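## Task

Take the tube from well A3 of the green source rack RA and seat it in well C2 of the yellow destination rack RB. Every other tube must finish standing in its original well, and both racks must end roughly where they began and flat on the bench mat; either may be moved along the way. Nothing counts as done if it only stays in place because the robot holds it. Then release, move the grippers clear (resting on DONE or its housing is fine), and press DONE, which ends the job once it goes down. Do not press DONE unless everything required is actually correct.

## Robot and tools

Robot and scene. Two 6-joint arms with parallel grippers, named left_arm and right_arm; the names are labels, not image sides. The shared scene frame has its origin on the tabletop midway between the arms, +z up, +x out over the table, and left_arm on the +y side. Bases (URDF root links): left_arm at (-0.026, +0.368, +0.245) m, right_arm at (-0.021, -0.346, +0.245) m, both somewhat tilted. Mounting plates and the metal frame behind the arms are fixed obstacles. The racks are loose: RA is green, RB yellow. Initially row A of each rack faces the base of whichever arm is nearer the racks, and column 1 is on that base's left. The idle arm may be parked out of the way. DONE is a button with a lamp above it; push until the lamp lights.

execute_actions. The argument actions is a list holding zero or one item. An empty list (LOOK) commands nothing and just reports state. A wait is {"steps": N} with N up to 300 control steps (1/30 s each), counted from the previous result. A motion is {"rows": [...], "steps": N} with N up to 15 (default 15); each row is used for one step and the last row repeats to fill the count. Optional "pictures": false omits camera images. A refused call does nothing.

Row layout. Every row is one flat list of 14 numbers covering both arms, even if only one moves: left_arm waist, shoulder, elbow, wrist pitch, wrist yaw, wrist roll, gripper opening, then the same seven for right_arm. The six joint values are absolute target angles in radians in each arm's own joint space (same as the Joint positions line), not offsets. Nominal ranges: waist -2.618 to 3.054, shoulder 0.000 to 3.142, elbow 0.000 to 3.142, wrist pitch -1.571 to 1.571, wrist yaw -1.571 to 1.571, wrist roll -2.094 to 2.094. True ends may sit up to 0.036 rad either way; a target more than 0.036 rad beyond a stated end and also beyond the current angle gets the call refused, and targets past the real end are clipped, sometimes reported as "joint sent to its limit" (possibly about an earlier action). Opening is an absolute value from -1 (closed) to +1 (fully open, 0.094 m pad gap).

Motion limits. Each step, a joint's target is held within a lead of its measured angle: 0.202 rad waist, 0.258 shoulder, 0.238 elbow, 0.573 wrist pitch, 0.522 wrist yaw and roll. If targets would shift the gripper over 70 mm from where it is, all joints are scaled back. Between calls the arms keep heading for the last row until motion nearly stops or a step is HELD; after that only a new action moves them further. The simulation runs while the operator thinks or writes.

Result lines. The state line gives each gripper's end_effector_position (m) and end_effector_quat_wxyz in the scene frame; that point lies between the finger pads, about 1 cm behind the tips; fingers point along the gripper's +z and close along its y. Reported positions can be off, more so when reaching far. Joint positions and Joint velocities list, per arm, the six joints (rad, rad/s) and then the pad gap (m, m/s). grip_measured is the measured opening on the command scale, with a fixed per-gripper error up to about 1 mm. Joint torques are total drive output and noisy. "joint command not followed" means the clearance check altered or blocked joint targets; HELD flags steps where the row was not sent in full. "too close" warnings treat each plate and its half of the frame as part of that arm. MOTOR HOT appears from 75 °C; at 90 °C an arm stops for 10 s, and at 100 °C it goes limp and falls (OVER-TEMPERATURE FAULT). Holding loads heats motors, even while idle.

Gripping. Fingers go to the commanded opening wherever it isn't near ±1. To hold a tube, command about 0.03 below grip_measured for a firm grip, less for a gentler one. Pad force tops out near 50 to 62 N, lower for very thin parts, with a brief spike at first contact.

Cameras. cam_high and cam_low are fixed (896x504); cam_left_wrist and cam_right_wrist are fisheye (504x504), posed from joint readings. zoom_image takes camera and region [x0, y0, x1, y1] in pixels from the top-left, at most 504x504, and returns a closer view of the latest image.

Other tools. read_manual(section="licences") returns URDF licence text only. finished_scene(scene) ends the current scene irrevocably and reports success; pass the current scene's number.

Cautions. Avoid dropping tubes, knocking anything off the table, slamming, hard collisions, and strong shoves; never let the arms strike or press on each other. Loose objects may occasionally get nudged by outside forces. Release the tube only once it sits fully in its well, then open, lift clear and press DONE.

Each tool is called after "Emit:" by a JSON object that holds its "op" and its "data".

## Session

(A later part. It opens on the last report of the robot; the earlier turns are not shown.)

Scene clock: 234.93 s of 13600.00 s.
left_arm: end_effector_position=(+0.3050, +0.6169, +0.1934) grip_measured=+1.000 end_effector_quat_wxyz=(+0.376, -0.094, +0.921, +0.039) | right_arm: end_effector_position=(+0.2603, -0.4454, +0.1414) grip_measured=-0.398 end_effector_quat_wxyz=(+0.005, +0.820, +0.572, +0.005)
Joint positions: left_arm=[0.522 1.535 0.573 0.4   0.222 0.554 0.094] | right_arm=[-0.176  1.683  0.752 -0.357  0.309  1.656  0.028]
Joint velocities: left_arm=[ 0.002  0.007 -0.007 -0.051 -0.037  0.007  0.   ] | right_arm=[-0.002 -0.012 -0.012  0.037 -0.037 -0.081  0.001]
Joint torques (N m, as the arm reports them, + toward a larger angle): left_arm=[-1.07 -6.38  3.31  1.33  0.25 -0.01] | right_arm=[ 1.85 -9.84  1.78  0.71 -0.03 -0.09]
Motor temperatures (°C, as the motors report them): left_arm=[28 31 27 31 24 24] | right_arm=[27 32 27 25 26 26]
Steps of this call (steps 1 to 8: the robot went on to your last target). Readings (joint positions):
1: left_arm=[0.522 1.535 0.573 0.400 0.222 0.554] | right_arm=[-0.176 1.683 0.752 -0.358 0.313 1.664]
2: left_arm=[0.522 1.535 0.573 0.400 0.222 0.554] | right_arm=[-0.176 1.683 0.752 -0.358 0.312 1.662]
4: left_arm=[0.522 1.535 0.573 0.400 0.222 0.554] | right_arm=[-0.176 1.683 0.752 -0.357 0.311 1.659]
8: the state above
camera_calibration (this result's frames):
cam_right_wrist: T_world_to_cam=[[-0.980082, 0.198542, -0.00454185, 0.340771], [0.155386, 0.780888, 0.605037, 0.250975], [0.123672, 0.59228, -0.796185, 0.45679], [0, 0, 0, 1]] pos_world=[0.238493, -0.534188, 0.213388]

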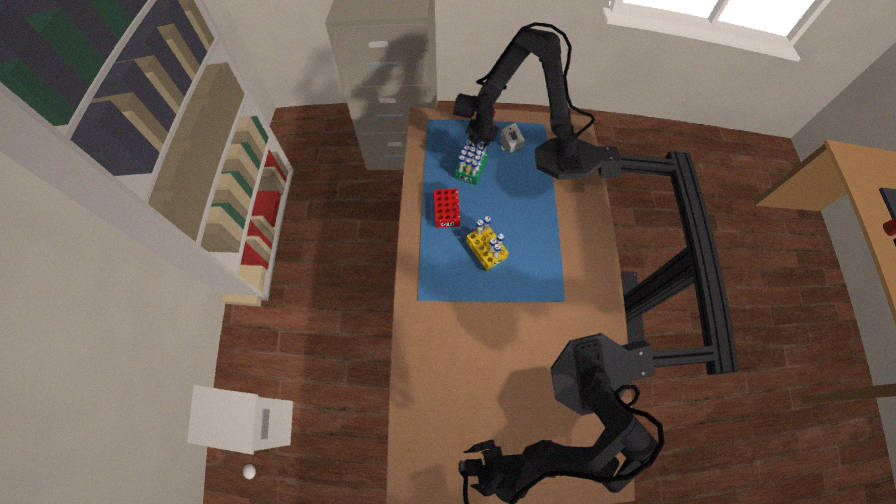

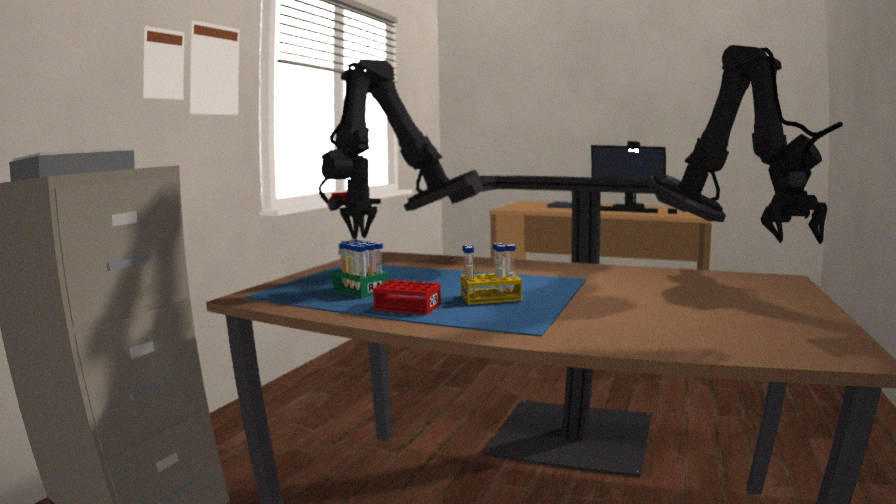

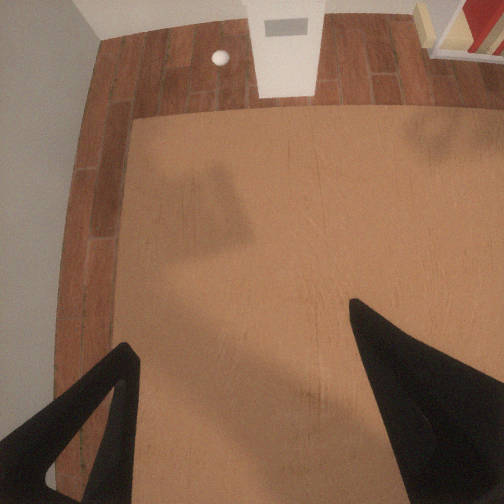

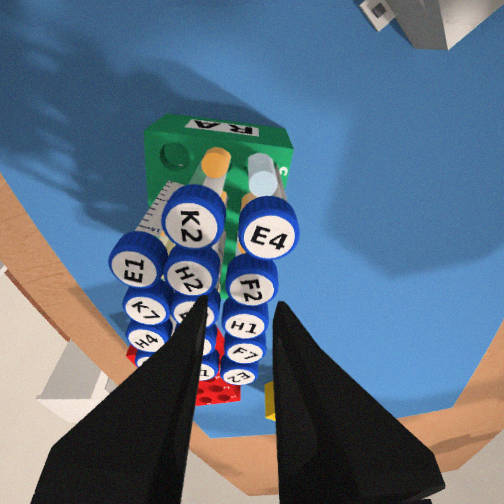

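Emit:
{"op": "execute_actions", "data": {"actions": [{"rows":[[0.522,1.535,0.573,0.4,0.222,0.554,1,-0.168,1.68,0.74,-0.365,0.309,1.66,-0.4],[0.522,1.535,0.573,0.4,0.222,0.554,1,-0.162,1.69,0.74,-0.375,0.309,1.665,-0.4],[0.522,1.535,0.573,0.4,0.222,0.554,1,-0.158,1.698,0.74,-0.382,0.309,1.67,-0.4],[0.522,1.535,0.573,0.4,0.222,0.554,1,-0.154,1.703,0.74,-0.387,0.309,1.672,-0.4],[0.522,1.535,0.573,0.4,0.222,0.554,1,-0.15,1.708,0.74,-0.387,0.309,1.672,-0.4],[0.522,1.535,0.573,0.4,0.222,0.554,1,-0.15,1.713,0.74,-0.387,0.309,1.672,-0.4],[0.522,1.535,0.573,0.4,0.222,0.554,1,-0.15,1.717,0.74,-0.387,0.309,1.672,-0.4],[0.522,1.535,0.573,0.4,0.222,0.554,1,-0.15,1.721,0.74,-0.387,0.309,1.672,-0.4]],"steps":15}]}}

Emit:
{"op": "zoom_image", "data": {"camera": "cam_right_wrist", "region": [130, 150, 370, 390]}}

Scene clock: 250.20 s of 13600.00 s.
left_arm: end_effector_position=(+0.3050, +0.6169, +0.1934) grip_measured=+1.000 end_effector_quat_wxyz=(+0.376, -0.094, +0.921, +0.039) | right_arm: end_effector_position=(+0.2551, -0.4382, +0.1372) grip_measured=-0.398 end_effector_quat_wxyz=(-0.007, +0.816, +0.578, -0.003)
Joint positions: left_arm=[0.522 1.535 0.573 0.4   0.222 0.554 0.094] | right_arm=[-0.163  1.706  0.752 -0.37   0.309  1.665  0.028]
Joint velocities: left_arm=[ 0.007 -0.022 -0.012 -0.037  0.007 -0.066  0.   ] | right_arm=[-0.007 -0.007 -0.002 -0.007 -0.095  0.022  0.   ]
Joint torques (N m, as the arm reports them, + toward a larger angle): left_arm=[-1.09 -6.37  3.37  1.31  0.24  0.  ] | right_arm=[ 3.   -6.36  2.79  0.35 -0.02  0.08]
Motor temperatures (°C, as the motors report them): left_arm=[28 31 27 31 24 24] | right_arm=[27 32 27 25 26 26]
Steps of this call (steps 1 to 30: the robot went on to your last target; steps 31 to 90: nothing new was sent; then 11.77 s passed at rest; steps 91 to 105: all 15 steps of this action). Readings (joint positions):
91: left_arm=[0.522 1.535 0.573 0.400 0.222 0.554] | right_arm=[-0.176 1.683 0.752 -0.357 0.309 1.654]
92: left_arm=[0.522 1.535 0.573 0.400 0.222 0.554] | right_arm=[-0.176 1.683 0.752 -0.357 0.309 1.655]
94: left_arm=[0.522 1.535 0.573 0.400 0.222 0.554] | right_arm=[-0.175 1.683 0.752 -0.359 0.309 1.658]
98: left_arm=[0.522 1.535 0.573 0.400 0.222 0.554] | right_arm=[-0.165 1.693 0.752 -0.364 0.309 1.662]
105: the state above
camera_calibration (this result's frames):
cam_right_wrist: T_world_to_cam=[[-0.982382, 0.185289, 0.0243653, 0.325049], [0.161494, 0.776056, 0.609636, 0.244348], [0.0940503, 0.60283, -0.792307, 0.461498], [0, 0, 0, 1]] pos_world=[0.236457, -0.528061, 0.208764]

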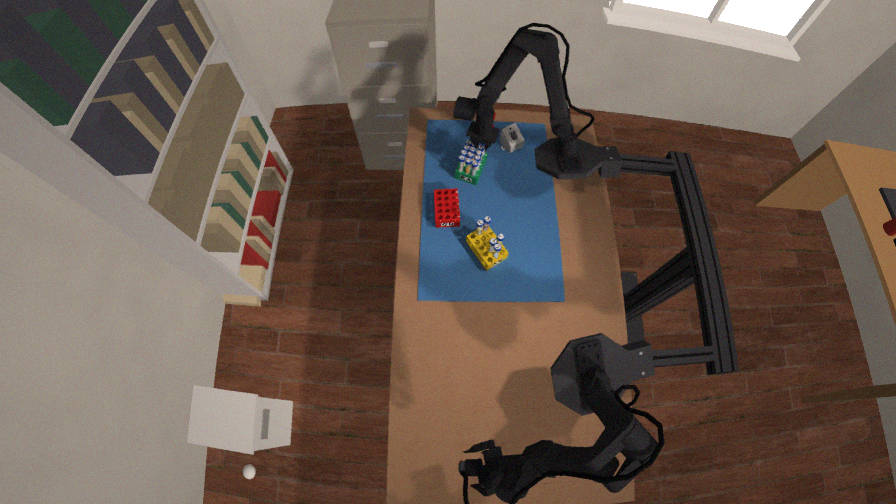

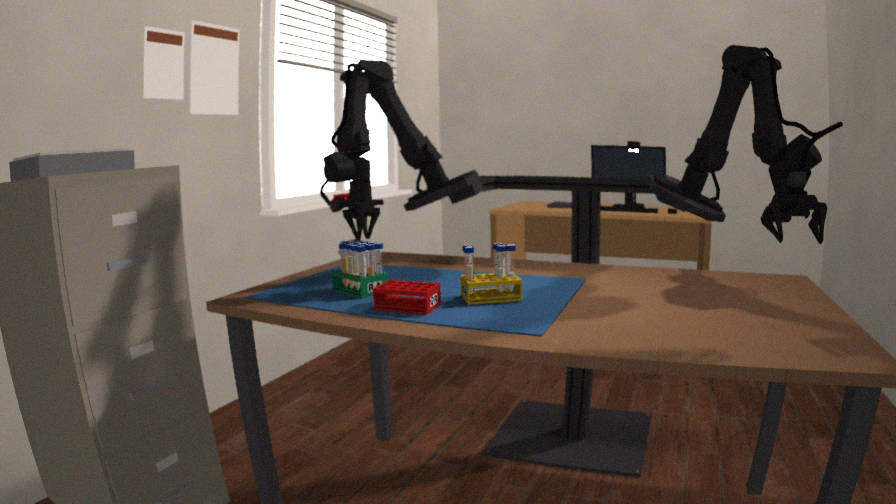

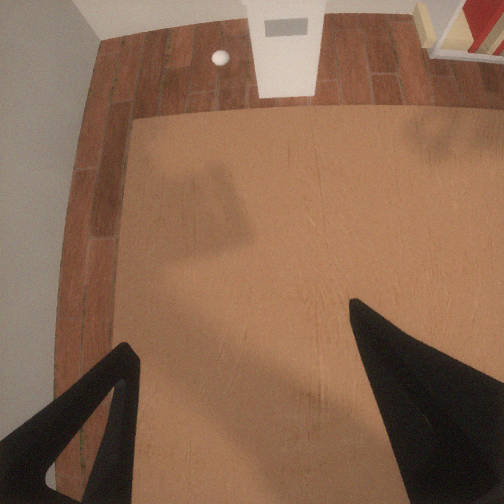

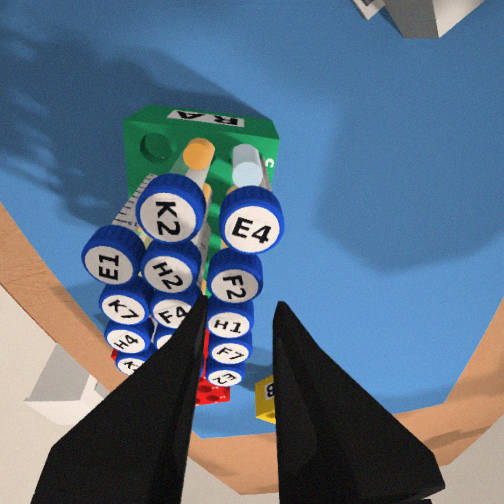

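Region (130, 150, 370, 390) of cam_right_wrist's 504x504 image, scaled by 2.100, with more detail than that image has.

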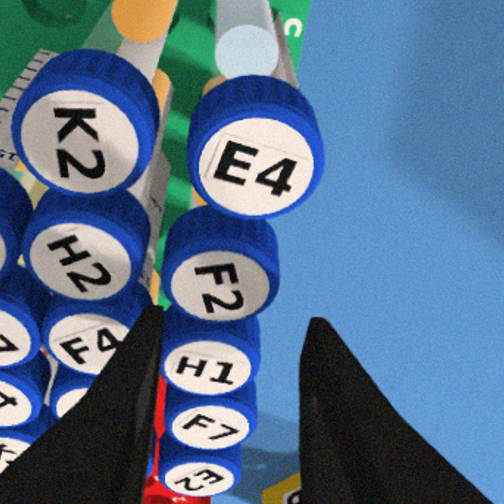

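Emit:
{"op": "execute_actions", "data": {"actions": [{"rows":[[0.522,1.535,0.573,0.4,0.222,0.554,1,-0.164,1.721,0.74,-0.362,0.309,1.665,-0.4],[0.522,1.535,0.573,0.4,0.222,0.554,1,-0.168,1.723,0.74,-0.357,0.309,1.66,-0.4],[0.522,1.535,0.573,0.4,0.222,0.554,1,-0.169,1.726,0.74,-0.354,0.309,1.66,-0.4],[0.522,1.535,0.573,0.4,0.222,0.554,1,-0.17,1.729,0.74,-0.351,0.309,1.66,-0.4],[0.522,1.535,0.573,0.4,0.222,0.554,1,-0.171,1.732,0.74,-0.348,0.309,1.66,-0.4],[0.522,1.535,0.573,0.4,0.222,0.554,1,-0.172,1.735,0.74,-0.345,0.309,1.66,-0.4],[0.522,1.535,0.573,0.4,0.222,0.554,1,-0.173,1.738,0.74,-0.342,0.309,1.66,-0.4],[0.522,1.535,0.573,0.4,0.222,0.554,1,-0.174,1.741,0.74,-0.339,0.309,1.66,-0.4],[0.522,1.535,0.573,0.4,0.222,0.554,1,-0.175,1.744,0.74,-0.336,0.309,1.66,-0.4],[0.522,1.535,0.573,0.4,0.222,0.554,1,-0.176,1.747,0.74,-0.333,0.309,1.66,-0.4],[0.522,1.535,0.573,0.4,0.222,0.554,1,-0.177,1.75,0.74,-0.331,0.309,1.66,-0.4],[0.522,1.535,0.573,0.4,0.222,0.554,1,-0.178,1.753,0.74,-0.331,0.309,1.66,-0.4]],"steps":15}]}}

Emit:
{"op": "zoom_image", "data": {"camera": "cam_right_wrist", "region": [130, 150, 370, 390]}}

Scene clock: 256.63 s of 13600.00 s.
left_arm: end_effector_position=(+0.3050, +0.6169, +0.1934) grip_measured=+1.000 end_effector_quat_wxyz=(+0.376, -0.094, +0.921, +0.039) | right_arm: end_effector_position=(+0.2545, -0.4382, +0.1294) grip_measured=-0.398 end_effector_quat_wxyz=(-0.009, +0.818, +0.575, -0.006)
Joint positions: left_arm=[0.522 1.535 0.573 0.4   0.222 0.554 0.094] | right_arm=[-0.172  1.737  0.752 -0.343  0.309  1.665  0.028]
Joint velocities: left_arm=[-0.007  0.012  0.017 -0.037 -0.11  -0.051  0.   ] | right_arm=[-0.012  0.002 -0.002  0.154 -0.007 -0.066 -0.001]
Joint torques (N m, as the arm reports them, + toward a larger angle): left_arm=[-1.09 -6.37  3.32  1.33  0.26  0.  ] | right_arm=[ 1.67 -6.47  2.62  0.66 -0.04 -0.07]
Motor temperatures (°C, as the motors report them): left_arm=[28 31 27 31 24 24] | right_arm=[27 32 27 25 26 26]
Steps of this call (steps 1 to 15: the robot went on to your last target; steps 16 to 90: nothing new was sent; then 2.93 s passed at rest; steps 91 to 105: all 15 steps of this action). Readings (joint positions):
91: left_arm=[0.522 1.535 0.573 0.400 0.222 0.554] | right_arm=[-0.163 1.706 0.752 -0.370 0.309 1.665]
92: left_arm=[0.522 1.535 0.573 0.400 0.222 0.554] | right_arm=[-0.163 1.706 0.752 -0.369 0.309 1.665]
94: left_arm=[0.522 1.535 0.573 0.400 0.222 0.554] | right_arm=[-0.163 1.706 0.752 -0.367 0.309 1.665]
98: left_arm=[0.522 1.535 0.573 0.400 0.222 0.554] | right_arm=[-0.163 1.715 0.752 -0.356 0.309 1.665]
105: the state above
camera_calibration (this result's frames):
cam_right_wrist: T_world_to_cam=[[-0.980921, 0.191864, 0.0313342, 0.32624], [0.171051, 0.775194, 0.608125, 0.246622], [0.0923875, 0.601883, -0.793222, 0.455484], [0, 0, 0, 1]] pos_world=[0.23575, -0.527922, 0.2011]

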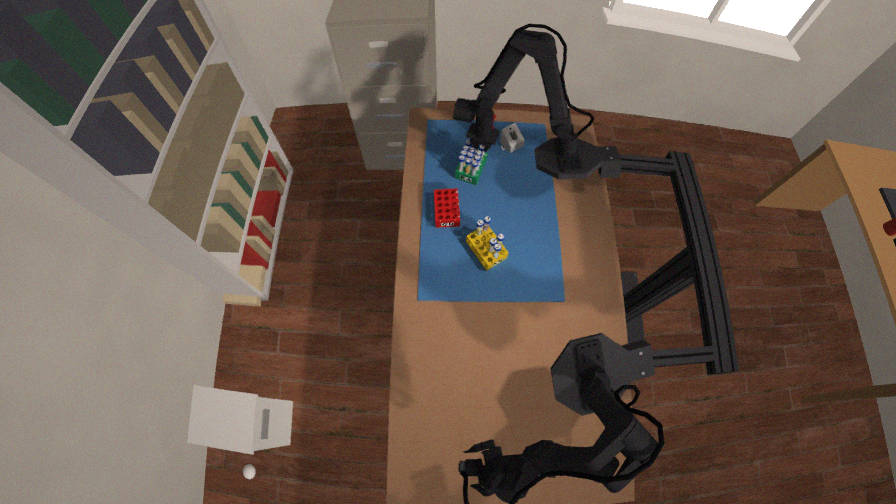

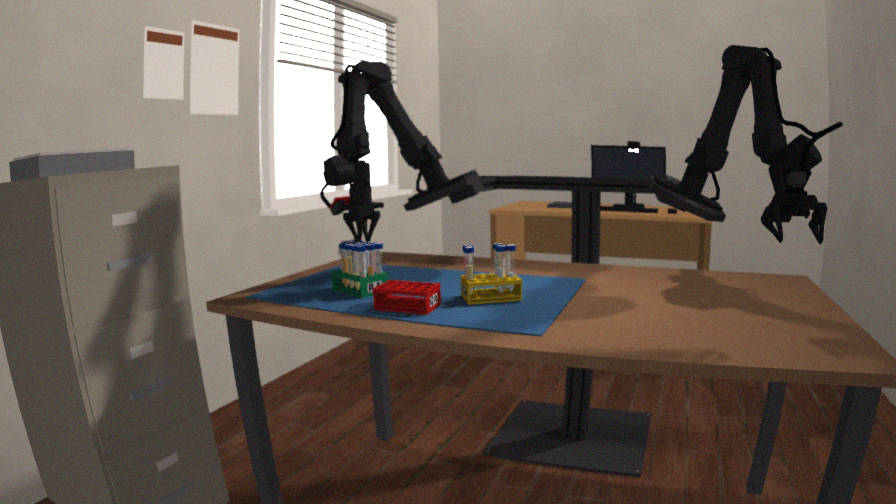

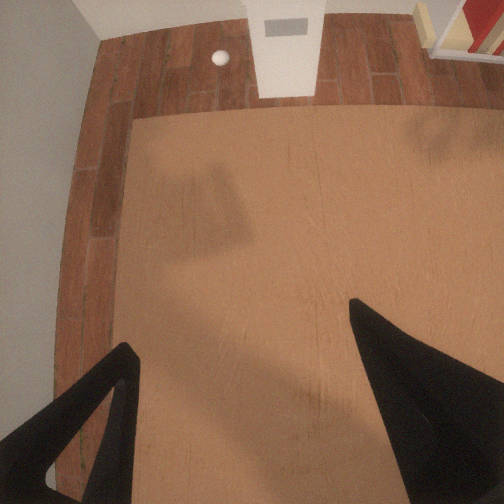

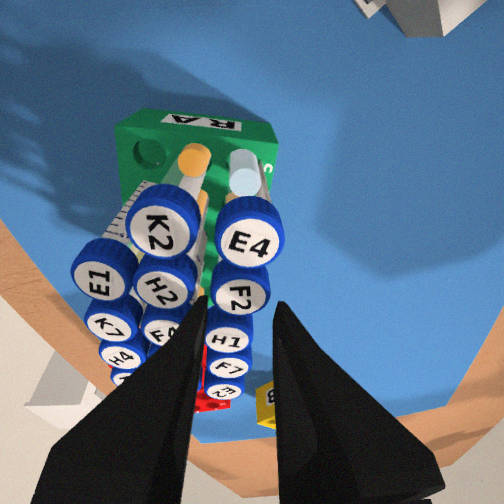

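Region (130, 150, 370, 390) of cam_right_wrist's 504x504 image, scaled by 2.100, with more detail than that image has.

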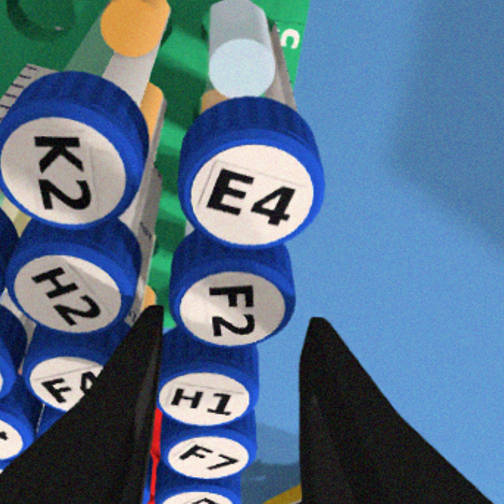

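Emit:
{"op": "execute_actions", "data": {"actions": [{"rows":[[0.522,1.535,0.573,0.4,0.222,0.554,1,-0.179,1.756,0.74,-0.328,0.309,1.66,-0.4],[0.522,1.535,0.573,0.4,0.222,0.554,1,-0.18,1.76,0.74,-0.325,0.309,1.66,-0.4],[0.522,1.535,0.573,0.4,0.222,0.554,1,-0.181,1.764,0.74,-0.321,0.309,1.66,-0.4],[0.522,1.535,0.573,0.4,0.222,0.554,1,-0.182,1.768,0.74,-0.317,0.309,1.66,-0.4],[0.522,1.535,0.573,0.4,0.222,0.554,1,-0.183,1.772,0.74,-0.314,0.309,1.66,-0.4],[0.522,1.535,0.573,0.4,0.222,0.554,1,-0.18,1.772,0.74,-0.314,0.312,1.665,-0.4],[0.522,1.535,0.573,0.4,0.222,0.554,1,-0.17,1.772,0.74,-0.314,0.315,1.672,-0.4],[0.522,1.535,0.573,0.4,0.222,0.554,1,-0.162,1.773,0.74,-0.313,0.318,1.678,-0.4],[0.522,1.535,0.573,0.4,0.222,0.554,1,-0.156,1.775,0.74,-0.311,0.32,1.684,-0.4],[0.522,1.535,0.573,0.4,0.222,0.554,1,-0.15,1.777,0.74,-0.31,0.322,1.69,-0.4],[0.522,1.535,0.573,0.4,0.222,0.554,1,-0.144,1.779,0.74,-0.308,0.324,1.696,-0.4],[0.522,1.535,0.573,0.4,0.222,0.554,1,-0.138,1.781,0.74,-0.307,0.326,1.702,-0.4],[0.522,1.535,0.573,0.4,0.222,0.554,1,-0.132,1.783,0.74,-0.305,0.328,1.707,-0.4],[0.522,1.535,0.573,0.4,0.222,0.554,1,-0.125,1.786,0.74,-0.304,0.33,1.71,-0.4],[0.522,1.535,0.573,0.4,0.222,0.554,1,-0.118,1.788,0.74,-0.302,0.33,1.712,-0.4]],"steps":15}], "pictures": false}}

Emit:
{"op": "execute_actions", "data": {"actions": [{"steps":10}]}}

Emit:
{"op": "zoom_image", "data": {"camera": "cam_right_wrist", "region": [130, 150, 370, 390]}}

Scene clock: 270.60 s of 13600.00 s.
left_arm: end_effector_position=(+0.3050, +0.6169, +0.1934) grip_measured=+1.000 end_effector_quat_wxyz=(+0.376, -0.094, +0.921, +0.039) | right_arm: end_effector_position=(+0.2582, -0.4296, +0.1247) grip_measured=-0.398 end_effector_quat_wxyz=(-0.007, +0.818, +0.575, -0.004)
Joint positions: left_arm=[0.522 1.535 0.573 0.4   0.222 0.554 0.094] | right_arm=[-0.145  1.766  0.752 -0.316  0.313  1.69   0.028]
Joint velocities: left_arm=[-0.002 -0.007 -0.017  0.007 -0.007 -0.037  0.   ] | right_arm=[ 0.198  0.056  0.012  0.007 -0.007  0.154 -0.001]
Joint torques (N m, as the arm reports them, + toward a larger angle): left_arm=[-1.08 -6.38  3.38  1.34  0.25 -0.01] | right_arm=[ 3.23 -6.26  2.56  0.66  0.14  0.06]
Motor temperatures (°C, as the motors report them): left_arm=[28 31 27 32 24 24] | right_arm=[27 31 27 25 26 26]
Steps of this call (steps 1 to 15: the robot went on to your last target; steps 16 to 100: nothing new was sent; then 10.13 s passed at rest; steps 101 to 115: all 15 steps of this action). Readings (joint positions):
101: left_arm=[0.522 1.535 0.573 0.400 0.222 0.554] | right_arm=[-0.172 1.737 0.752 -0.338 0.309 1.665]
102: left_arm=[0.522 1.535 0.573 0.400 0.222 0.554] | right_arm=[-0.172 1.737 0.752 -0.337 0.309 1.665]
104: left_arm=[0.522 1.535 0.573 0.400 0.222 0.554] | right_arm=[-0.172 1.739 0.752 -0.334 0.309 1.665]
108: left_arm=[0.522 1.535 0.573 0.400 0.222 0.554] | right_arm=[-0.173 1.754 0.752 -0.326 0.309 1.666]
115: the state above

Scene clock: 270.93 s of 13600.00 s.
left_arm: end_effector_position=(+0.3050, +0.6169, +0.1934) grip_measured=+1.000 end_effector_quat_wxyz=(+0.376, -0.094, +0.921, +0.039) | right_arm: end_effector_position=(+0.2604, -0.4252, +0.1249) grip_measured=-0.398 end_effector_quat_wxyz=(-0.006, +0.818, +0.575, -0.001)
Joint positions: left_arm=[0.522 1.535 0.573 0.4   0.222 0.554 0.094] | right_arm=[-0.13   1.771  0.752 -0.31   0.315  1.704  0.028]
Joint velocities: left_arm=[ 0.007  0.002 -0.002  0.007  0.051  0.022  0.   ] | right_arm=[ 0.017 -0.022 -0.007  0.066 -0.007 -0.037  0.   ]
Joint torques (N m, as the arm reports them, + toward a larger angle): left_arm=[-1.05 -6.35  3.32  1.33  0.23 -0.01] | right_arm=[ 2.99 -6.38  2.54  0.69  0.13  0.07]
Motor temperatures (°C, as the motors report them): left_arm=[28 31 27 32 24 24] | right_arm=[27 31 27 25 26 26]
Steps of this call (steps 1 to 10: the robot went on to your last target). Readings (joint positions):
1: left_arm=[0.522 1.535 0.573 0.400 0.222 0.554] | right_arm=[-0.139 1.768 0.752 -0.314 0.313 1.693]
2: left_arm=[0.522 1.535 0.573 0.400 0.222 0.554] | right_arm=[-0.134 1.770 0.752 -0.313 0.313 1.696]
4: left_arm=[0.522 1.535 0.573 0.400 0.222 0.554] | right_arm=[-0.130 1.771 0.752 -0.312 0.313 1.699]
8: left_arm=[0.522 1.535 0.573 0.400 0.222 0.554] | right_arm=[-0.130 1.771 0.752 -0.311 0.314 1.703]
10: the state above
camera_calibration (this result's frames):
cam_right_wrist: T_world_to_cam=[[-0.98132, 0.191363, 0.0197845, 0.331042], [0.163355, 0.774515, 0.611098, 0.239656], [0.101618, 0.602915, -0.791307, 0.441349], [0, 0, 0, 1]] pos_world=[0.24086, -0.515062, 0.196239]

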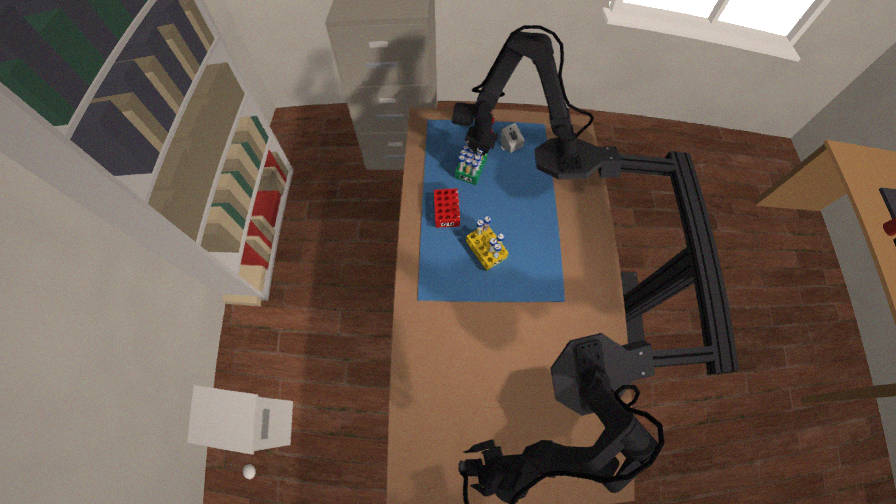

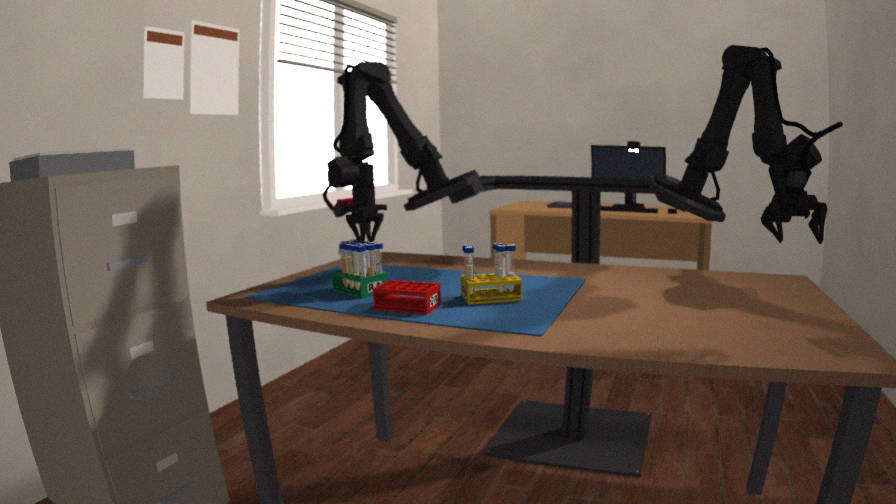

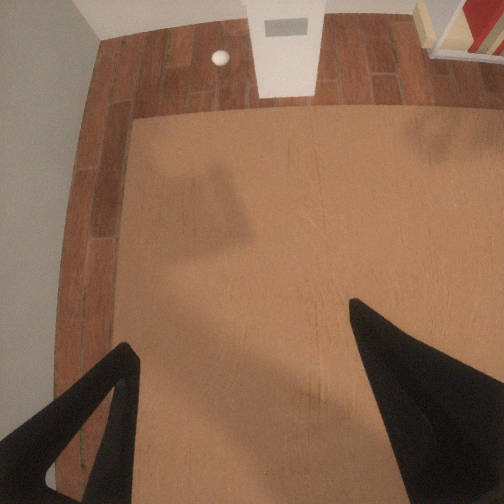

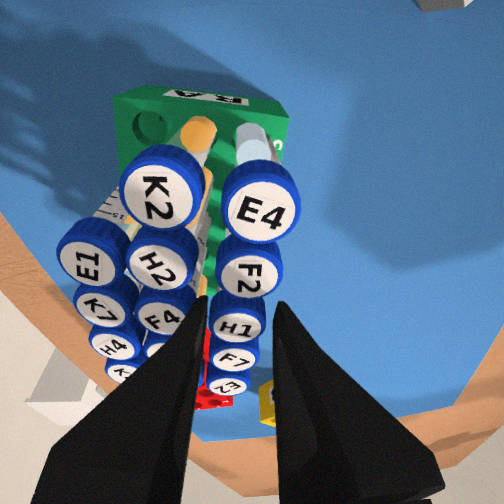

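Region (130, 150, 370, 390) of cam_right_wrist's 504x504 image, scaled by 2.100, with more detail than that image has.

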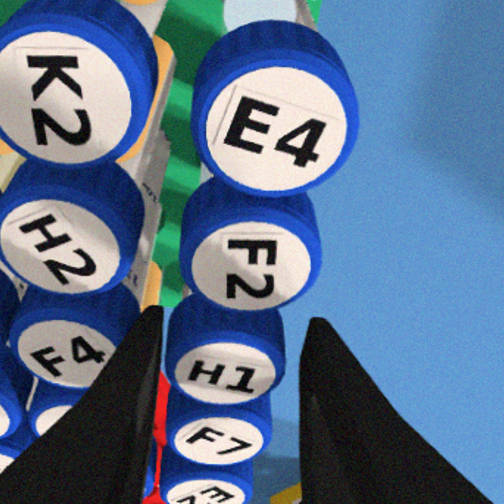

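Emit:
{"op": "execute_actions", "data": {"actions": [{"rows":[[0.522,1.535,0.573,0.4,0.222,0.554,1,-0.115,1.79,0.74,-0.302,0.33,1.714,-0.4],[0.522,1.535,0.573,0.4,0.222,0.554,1,-0.112,1.792,0.74,-0.302,0.33,1.716,-0.4],[0.522,1.535,0.573,0.4,0.222,0.554,1,-0.11,1.793,0.74,-0.302,0.33,1.718,-0.4],[0.522,1.535,0.573,0.4,0.222,0.554,1,-0.11,1.793,0.74,-0.302,0.33,1.718,-0.4],[0.522,1.535,0.573,0.4,0.222,0.554,1,-0.11,1.793,0.74,-0.302,0.33,1.718,-0.43],[0.522,1.535,0.573,0.4,0.222,0.554,1,-0.11,1.793,0.74,-0.302,0.33,1.718,-0.46],[0.522,1.535,0.573,0.4,0.222,0.554,1,-0.11,1.793,0.74,-0.302,0.33,1.718,-0.49],[0.522,1.535,0.573,0.4,0.222,0.554,1,-0.11,1.793,0.74,-0.302,0.33,1.718,-0.51],[0.522,1.535,0.573,0.4,0.222,0.554,1,-0.11,1.793,0.74,-0.302,0.33,1.718,-0.53],[0.522,1.535,0.573,0.4,0.222,0.554,1,-0.11,1.793,0.74,-0.302,0.33,1.718,-0.55],[0.522,1.535,0.573,0.4,0.222,0.554,1,-0.11,1.793,0.74,-0.302,0.33,1.718,-0.57]],"steps":15}]}}

Scene clock: 277.80 s of 13600.00 s.
left_arm: end_effector_position=(+0.3050, +0.6169, +0.1934) grip_measured=+1.000 end_effector_quat_wxyz=(+0.376, -0.094, +0.921, +0.039) | right_arm: end_effector_position=(+0.2613, -0.4239, +0.1253) grip_measured=-0.556 end_effector_quat_wxyz=(-0.005, +0.819, +0.574, +0.000)
Joint positions: left_arm=[0.522 1.535 0.573 0.4   0.222 0.554 0.094] | right_arm=[-0.124  1.771  0.752 -0.309  0.316  1.711  0.021]
Joint velocities: left_arm=[-0.002 -0.012  0.007 -0.022  0.066 -0.037  0.   ] | right_arm=[-0.017 -0.027 -0.007 -0.095  0.007 -0.051  0.002]
Joint torques (N m, as the arm reports them, + toward a larger angle): left_arm=[-1.06 -6.36  3.35  1.33  0.25 -0.03] | right_arm=[ 3.17 -5.86  2.55  0.68  0.14  0.08]
Motor temperatures (°C, as the motors report them): left_arm=[28 31 27 32 24 24] | right_arm=[27 31 27 25 26 26]
Steps of this call (steps 1 to 30: the robot went on to your last target; steps 31 to 90: nothing new was sent; then 3.37 s passed at rest; steps 91 to 105: all 15 steps of this action). Readings (joint positions):
91: left_arm=[0.522 1.535 0.573 0.400 0.222 0.554] | right_arm=[-0.130 1.771 0.752 -0.310 0.315 1.706]
92: left_arm=[0.522 1.535 0.573 0.400 0.222 0.554] | right_arm=[-0.130 1.771 0.752 -0.310 0.315 1.706]
94: left_arm=[0.522 1.535 0.573 0.400 0.222 0.554] | right_arm=[-0.128 1.771 0.752 -0.310 0.316 1.708]
98: left_arm=[0.522 1.535 0.573 0.400 0.222 0.554] | right_arm=[-0.124 1.771 0.752 -0.309 0.316 1.710]
105: the state above
camera_calibration (this result's frames):
cam_right_wrist: T_world_to_cam=[[-0.980907, 0.193756, 0.0167366, 0.332999], [0.163361, 0.774208, 0.611487, 0.238051], [0.105522, 0.602545, -0.791078, 0.439629], [0, 0, 0, 1]] pos_world=[0.241362, -0.513718, 0.196642]

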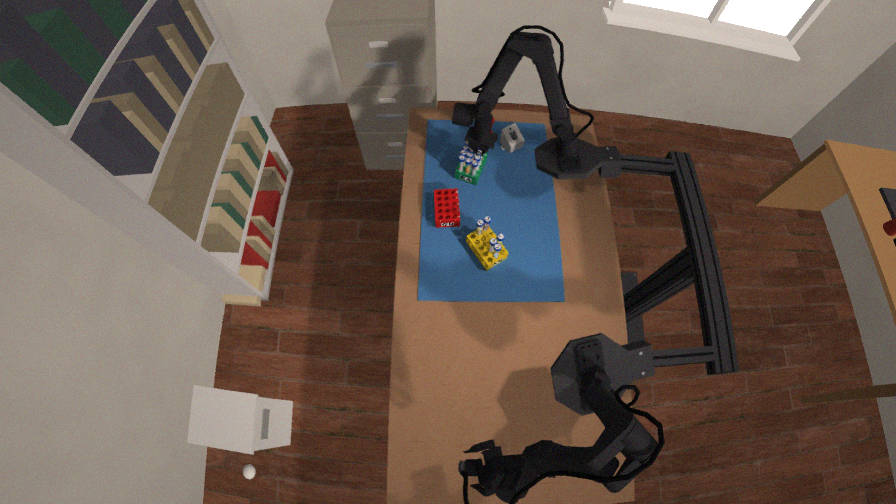

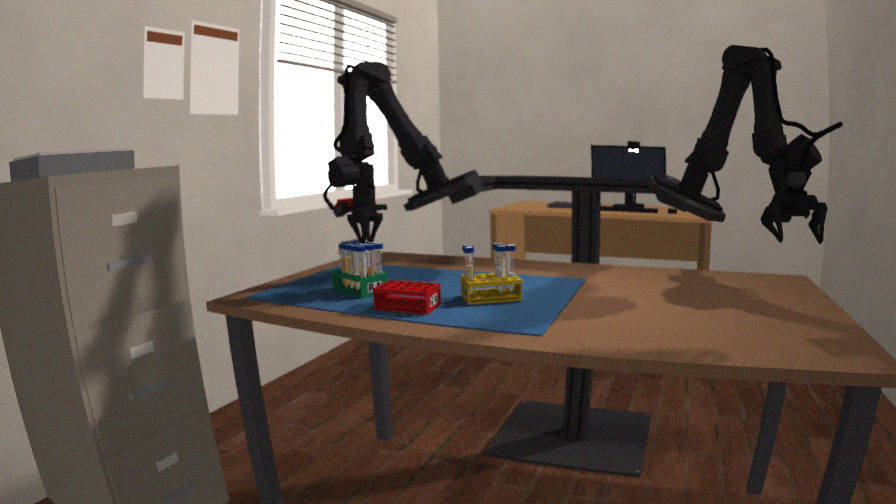

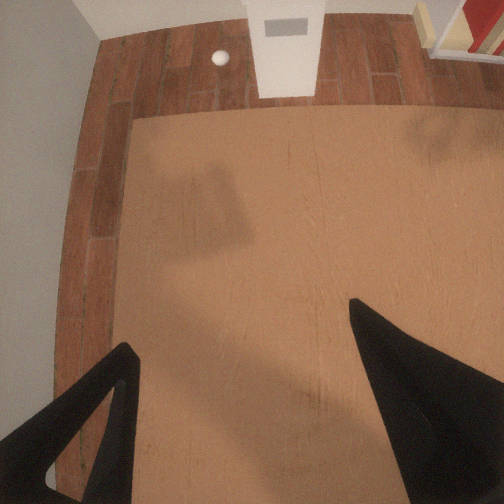

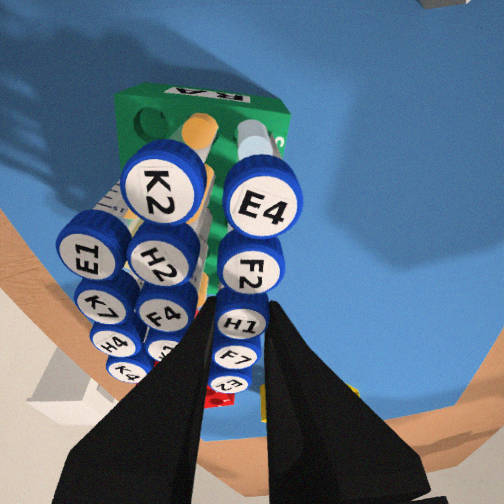

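Emit:
{"op": "execute_actions", "data": {"actions": [{"rows":[[0.522,1.535,0.573,0.4,0.222,0.554,1,-0.111,1.765,0.76,-0.325,0.328,1.718,-0.586],[0.522,1.535,0.573,0.4,0.222,0.554,1,-0.11,1.748,0.772,-0.34,0.328,1.72,-0.586],[0.522,1.535,0.573,0.4,0.222,0.554,1,-0.108,1.741,0.775,-0.352,0.329,1.723,-0.586],[0.522,1.535,0.573,0.4,0.222,0.554,1,-0.106,1.734,0.776,-0.366,0.33,1.727,-0.586],[0.522,1.535,0.573,0.4,0.222,0.554,1,-0.103,1.725,0.777,-0.381,0.331,1.731,-0.586],[0.522,1.535,0.573,0.4,0.222,0.554,1,-0.099,1.713,0.778,-0.398,0.333,1.735,-0.586],[0.522,1.535,0.573,0.4,0.222,0.554,1,-0.095,1.701,0.78,-0.415,0.334,1.74,-0.586],[0.522,1.535,0.573,0.4,0.222,0.554,1,-0.09,1.688,0.783,-0.432,0.336,1.745,-0.586],[0.522,1.535,0.573,0.4,0.222,0.554,1,-0.085,1.674,0.785,-0.45,0.338,1.75,-0.586],[0.522,1.535,0.573,0.4,0.222,0.554,1,-0.08,1.661,0.788,-0.47,0.339,1.755,-0.586],[0.522,1.535,0.573,0.4,0.222,0.554,1,-0.074,1.648,0.791,-0.49,0.341,1.76,-0.586],[0.522,1.535,0.573,0.4,0.222,0.554,1,-0.068,1.634,0.796,-0.51,0.343,1.76,-0.586],[0.522,1.535,0.573,0.4,0.222,0.554,1,-0.062,1.619,0.8,-0.52,0.345,1.76,-0.586],[0.522,1.535,0.573,0.4,0.222,0.554,1,-0.057,1.607,0.804,-0.525,0.347,1.76,-0.586],[0.522,1.535,0.573,0.4,0.222,0.554,1,-0.053,1.598,0.808,-0.526,0.348,1.76,-0.586]],"steps":15}]}}

Scene clock: 301.50 s of 13600.00 s.
left_arm: end_effector_position=(+0.3050, +0.6169, +0.1934) grip_measured=+1.000 end_effector_quat_wxyz=(+0.376, -0.094, +0.921, +0.039) | right_arm: end_effector_position=(+0.2643, -0.4236, +0.1632) grip_measured=-0.567 end_effector_quat_wxyz=(+0.001, +0.816, +0.578, +0.006)
Joint positions: left_arm=[0.522 1.535 0.573 0.4   0.222 0.554 0.094] | right_arm=[-0.075  1.641  0.777 -0.462  0.327  1.746  0.02 ]
Joint velocities: left_arm=[-0.002 -0.017  0.012  0.022 -0.051  0.022  0.   ] | right_arm=[ 0.159 -0.344  0.115 -0.432  0.051  0.095 -0.001]
Joint torques (N m, as the arm reports them, + toward a larger angle): left_arm=[-1.02 -6.39  3.34  1.33  0.24 -0.02] | right_arm=[ 2.99 -9.34  6.33  0.49  0.13  0.07]
Motor temperatures (°C, as the motors report them): left_arm=[28 31 27 32 24 24] | right_arm=[28 31 27 25 26 26]
Steps of this call (steps 1 to 15: the robot went on to your last target; steps 16 to 170: nothing new was sent; then 17.53 s passed at rest; steps 171 to 185: all 15 steps of this action). Readings (joint positions):
171: left_arm=[0.522 1.535 0.573 0.400 0.222 0.554] | right_arm=[-0.124 1.771 0.752 -0.309 0.316 1.711]
172: left_arm=[0.522 1.535 0.573 0.400 0.222 0.554] | right_arm=[-0.124 1.771 0.752 -0.310 0.316 1.711]
174: left_arm=[0.522 1.535 0.573 0.400 0.222 0.554] | right_arm=[-0.124 1.770 0.752 -0.312 0.316 1.714]
178: left_arm=[0.522 1.535 0.573 0.400 0.222 0.554] | right_arm=[-0.114 1.736 0.753 -0.347 0.319 1.724]
185: the state above
camera_calibration (this result's frames):
cam_right_wrist: T_world_to_cam=[[-0.982767, 0.184849, -0.000225051, 0.334665], [0.146099, 0.777494, 0.611685, 0.2201], [0.113244, 0.601111, -0.791101, 0.466448], [0, 0, 0, 1]] pos_world=[0.243919, -0.513376, 0.234452]

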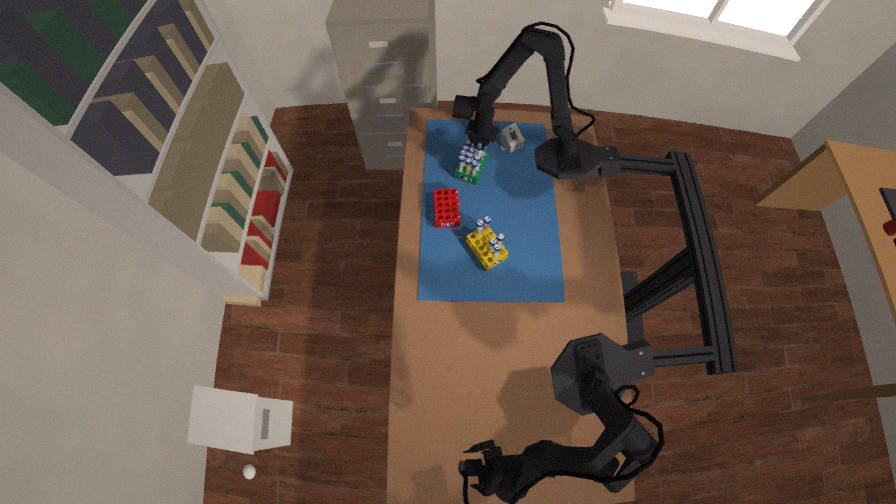

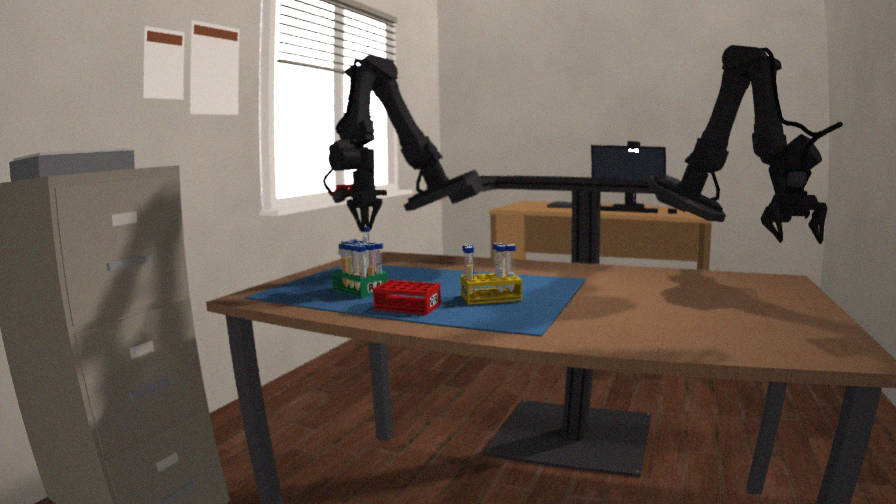

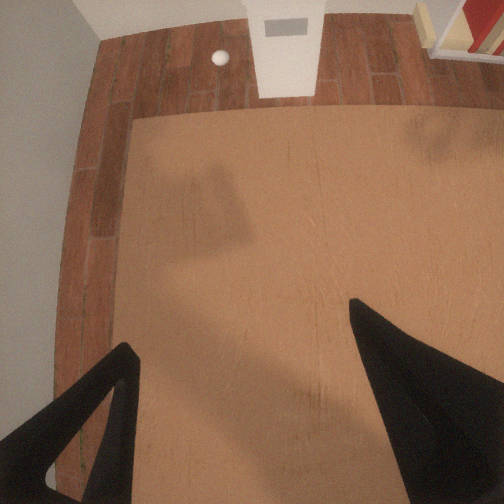

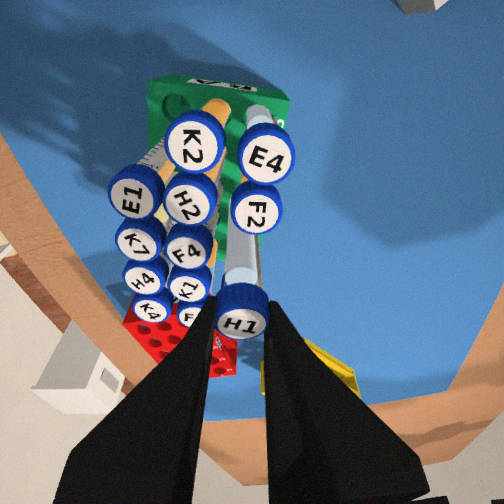

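Emit:
{"op": "execute_actions", "data": {"actions": [{"rows":[[0.522,1.535,0.573,0.4,0.222,0.554,1,-0.05,1.59,0.811,-0.55,0.349,1.76,-0.595],[0.522,1.535,0.573,0.4,0.222,0.554,1,-0.045,1.58,0.815,-0.575,0.35,1.75,-0.595],[0.522,1.535,0.573,0.4,0.222,0.554,1,-0.039,1.566,0.822,-0.605,0.352,1.73,-0.595],[0.522,1.535,0.573,0.4,0.222,0.554,1,-0.031,1.549,0.83,-0.64,0.354,1.70,-0.595],[0.522,1.535,0.573,0.4,0.222,0.554,1,-0.022,1.531,0.841,-0.675,0.356,1.66,-0.595],[0.522,1.535,0.573,0.4,0.222,0.554,1,-0.011,1.511,0.854,-0.71,0.358,1.62,-0.595],[0.522,1.535,0.573,0.4,0.222,0.554,1,0.0,1.492,0.869,-0.745,0.36,1.58,-0.595],[0.522,1.535,0.573,0.4,0.222,0.554,1,0.011,1.475,0.884,-0.78,0.362,1.54,-0.595],[0.522,1.535,0.573,0.4,0.222,0.554,1,0.022,1.459,0.90,-0.812,0.364,1.5,-0.595],[0.522,1.535,0.573,0.4,0.222,0.554,1,0.033,1.444,0.917,-0.842,0.366,1.46,-0.595],[0.522,1.535,0.573,0.4,0.222,0.554,1,0.043,1.432,0.933,-0.868,0.368,1.42,-0.595],[0.522,1.535,0.573,0.4,0.222,0.554,1,0.052,1.422,0.948,-0.89,0.37,1.38,-0.595],[0.522,1.535,0.573,0.4,0.222,0.554,1,0.059,1.414,0.961,-0.905,0.371,1.34,-0.595],[0.522,1.535,0.573,0.4,0.222,0.554,1,0.064,1.409,0.972,-0.915,0.372,1.31,-0.595],[0.522,1.535,0.573,0.4,0.222,0.554,1,0.066,1.406,0.98,-0.92,0.372,1.3,-0.595]],"steps":15}], "pictures": false}}

Scene clock: 310.97 s of 13600.00 s.
left_arm: end_effector_position=(+0.3050, +0.6169, +0.1934) grip_measured=+1.000 end_effector_quat_wxyz=(+0.376, -0.094, +0.921, +0.039) | right_arm: end_effector_position=(+0.2775, -0.4240, +0.2538) grip_measured=-0.567 end_effector_quat_wxyz=(+0.022, +0.677, +0.735, +0.023)
Joint positions: left_arm=[0.522 1.535 0.573 0.4   0.222 0.554 0.094] | right_arm=[ 0.047  1.433  0.945 -0.823  0.353  1.431  0.02 ]
Joint velocities: left_arm=[-0.017 -0.002  0.002  0.007 -0.051  0.051  0.   ] | right_arm=[ 0.144 -0.203  0.339 -0.476 -0.007 -0.886 -0.001]
Joint torques (N m, as the arm reports them, + toward a larger angle): left_arm=[-1.06 -6.34  3.4   1.33  0.24 -0.02] | right_arm=[ 2.5  -7.77  6.77  0.44  0.12 -0.06]
Motor temperatures (°C, as the motors report them): left_arm=[28 31 27 32 24 24] | right_arm=[28 31 27 25 26 26]
Steps of this call (steps 1 to 30: the robot went on to your last target; steps 31 to 90: nothing new was sent; then 5.97 s passed at rest; steps 91 to 105: all 15 steps of this action). Readings (joint positions):
91: left_arm=[0.522 1.535 0.573 0.400 0.222 0.554] | right_arm=[-0.066 1.618 0.788 -0.510 0.333 1.753]
92: left_arm=[0.522 1.535 0.573 0.400 0.222 0.554] | right_arm=[-0.065 1.616 0.788 -0.516 0.334 1.753]
94: left_arm=[0.522 1.535 0.573 0.400 0.222 0.554] | right_arm=[-0.059 1.604 0.790 -0.547 0.335 1.743]
98: left_arm=[0.522 1.535 0.573 0.400 0.222 0.554] | right_arm=[-0.024 1.539 0.829 -0.654 0.340 1.661]
105: the state above


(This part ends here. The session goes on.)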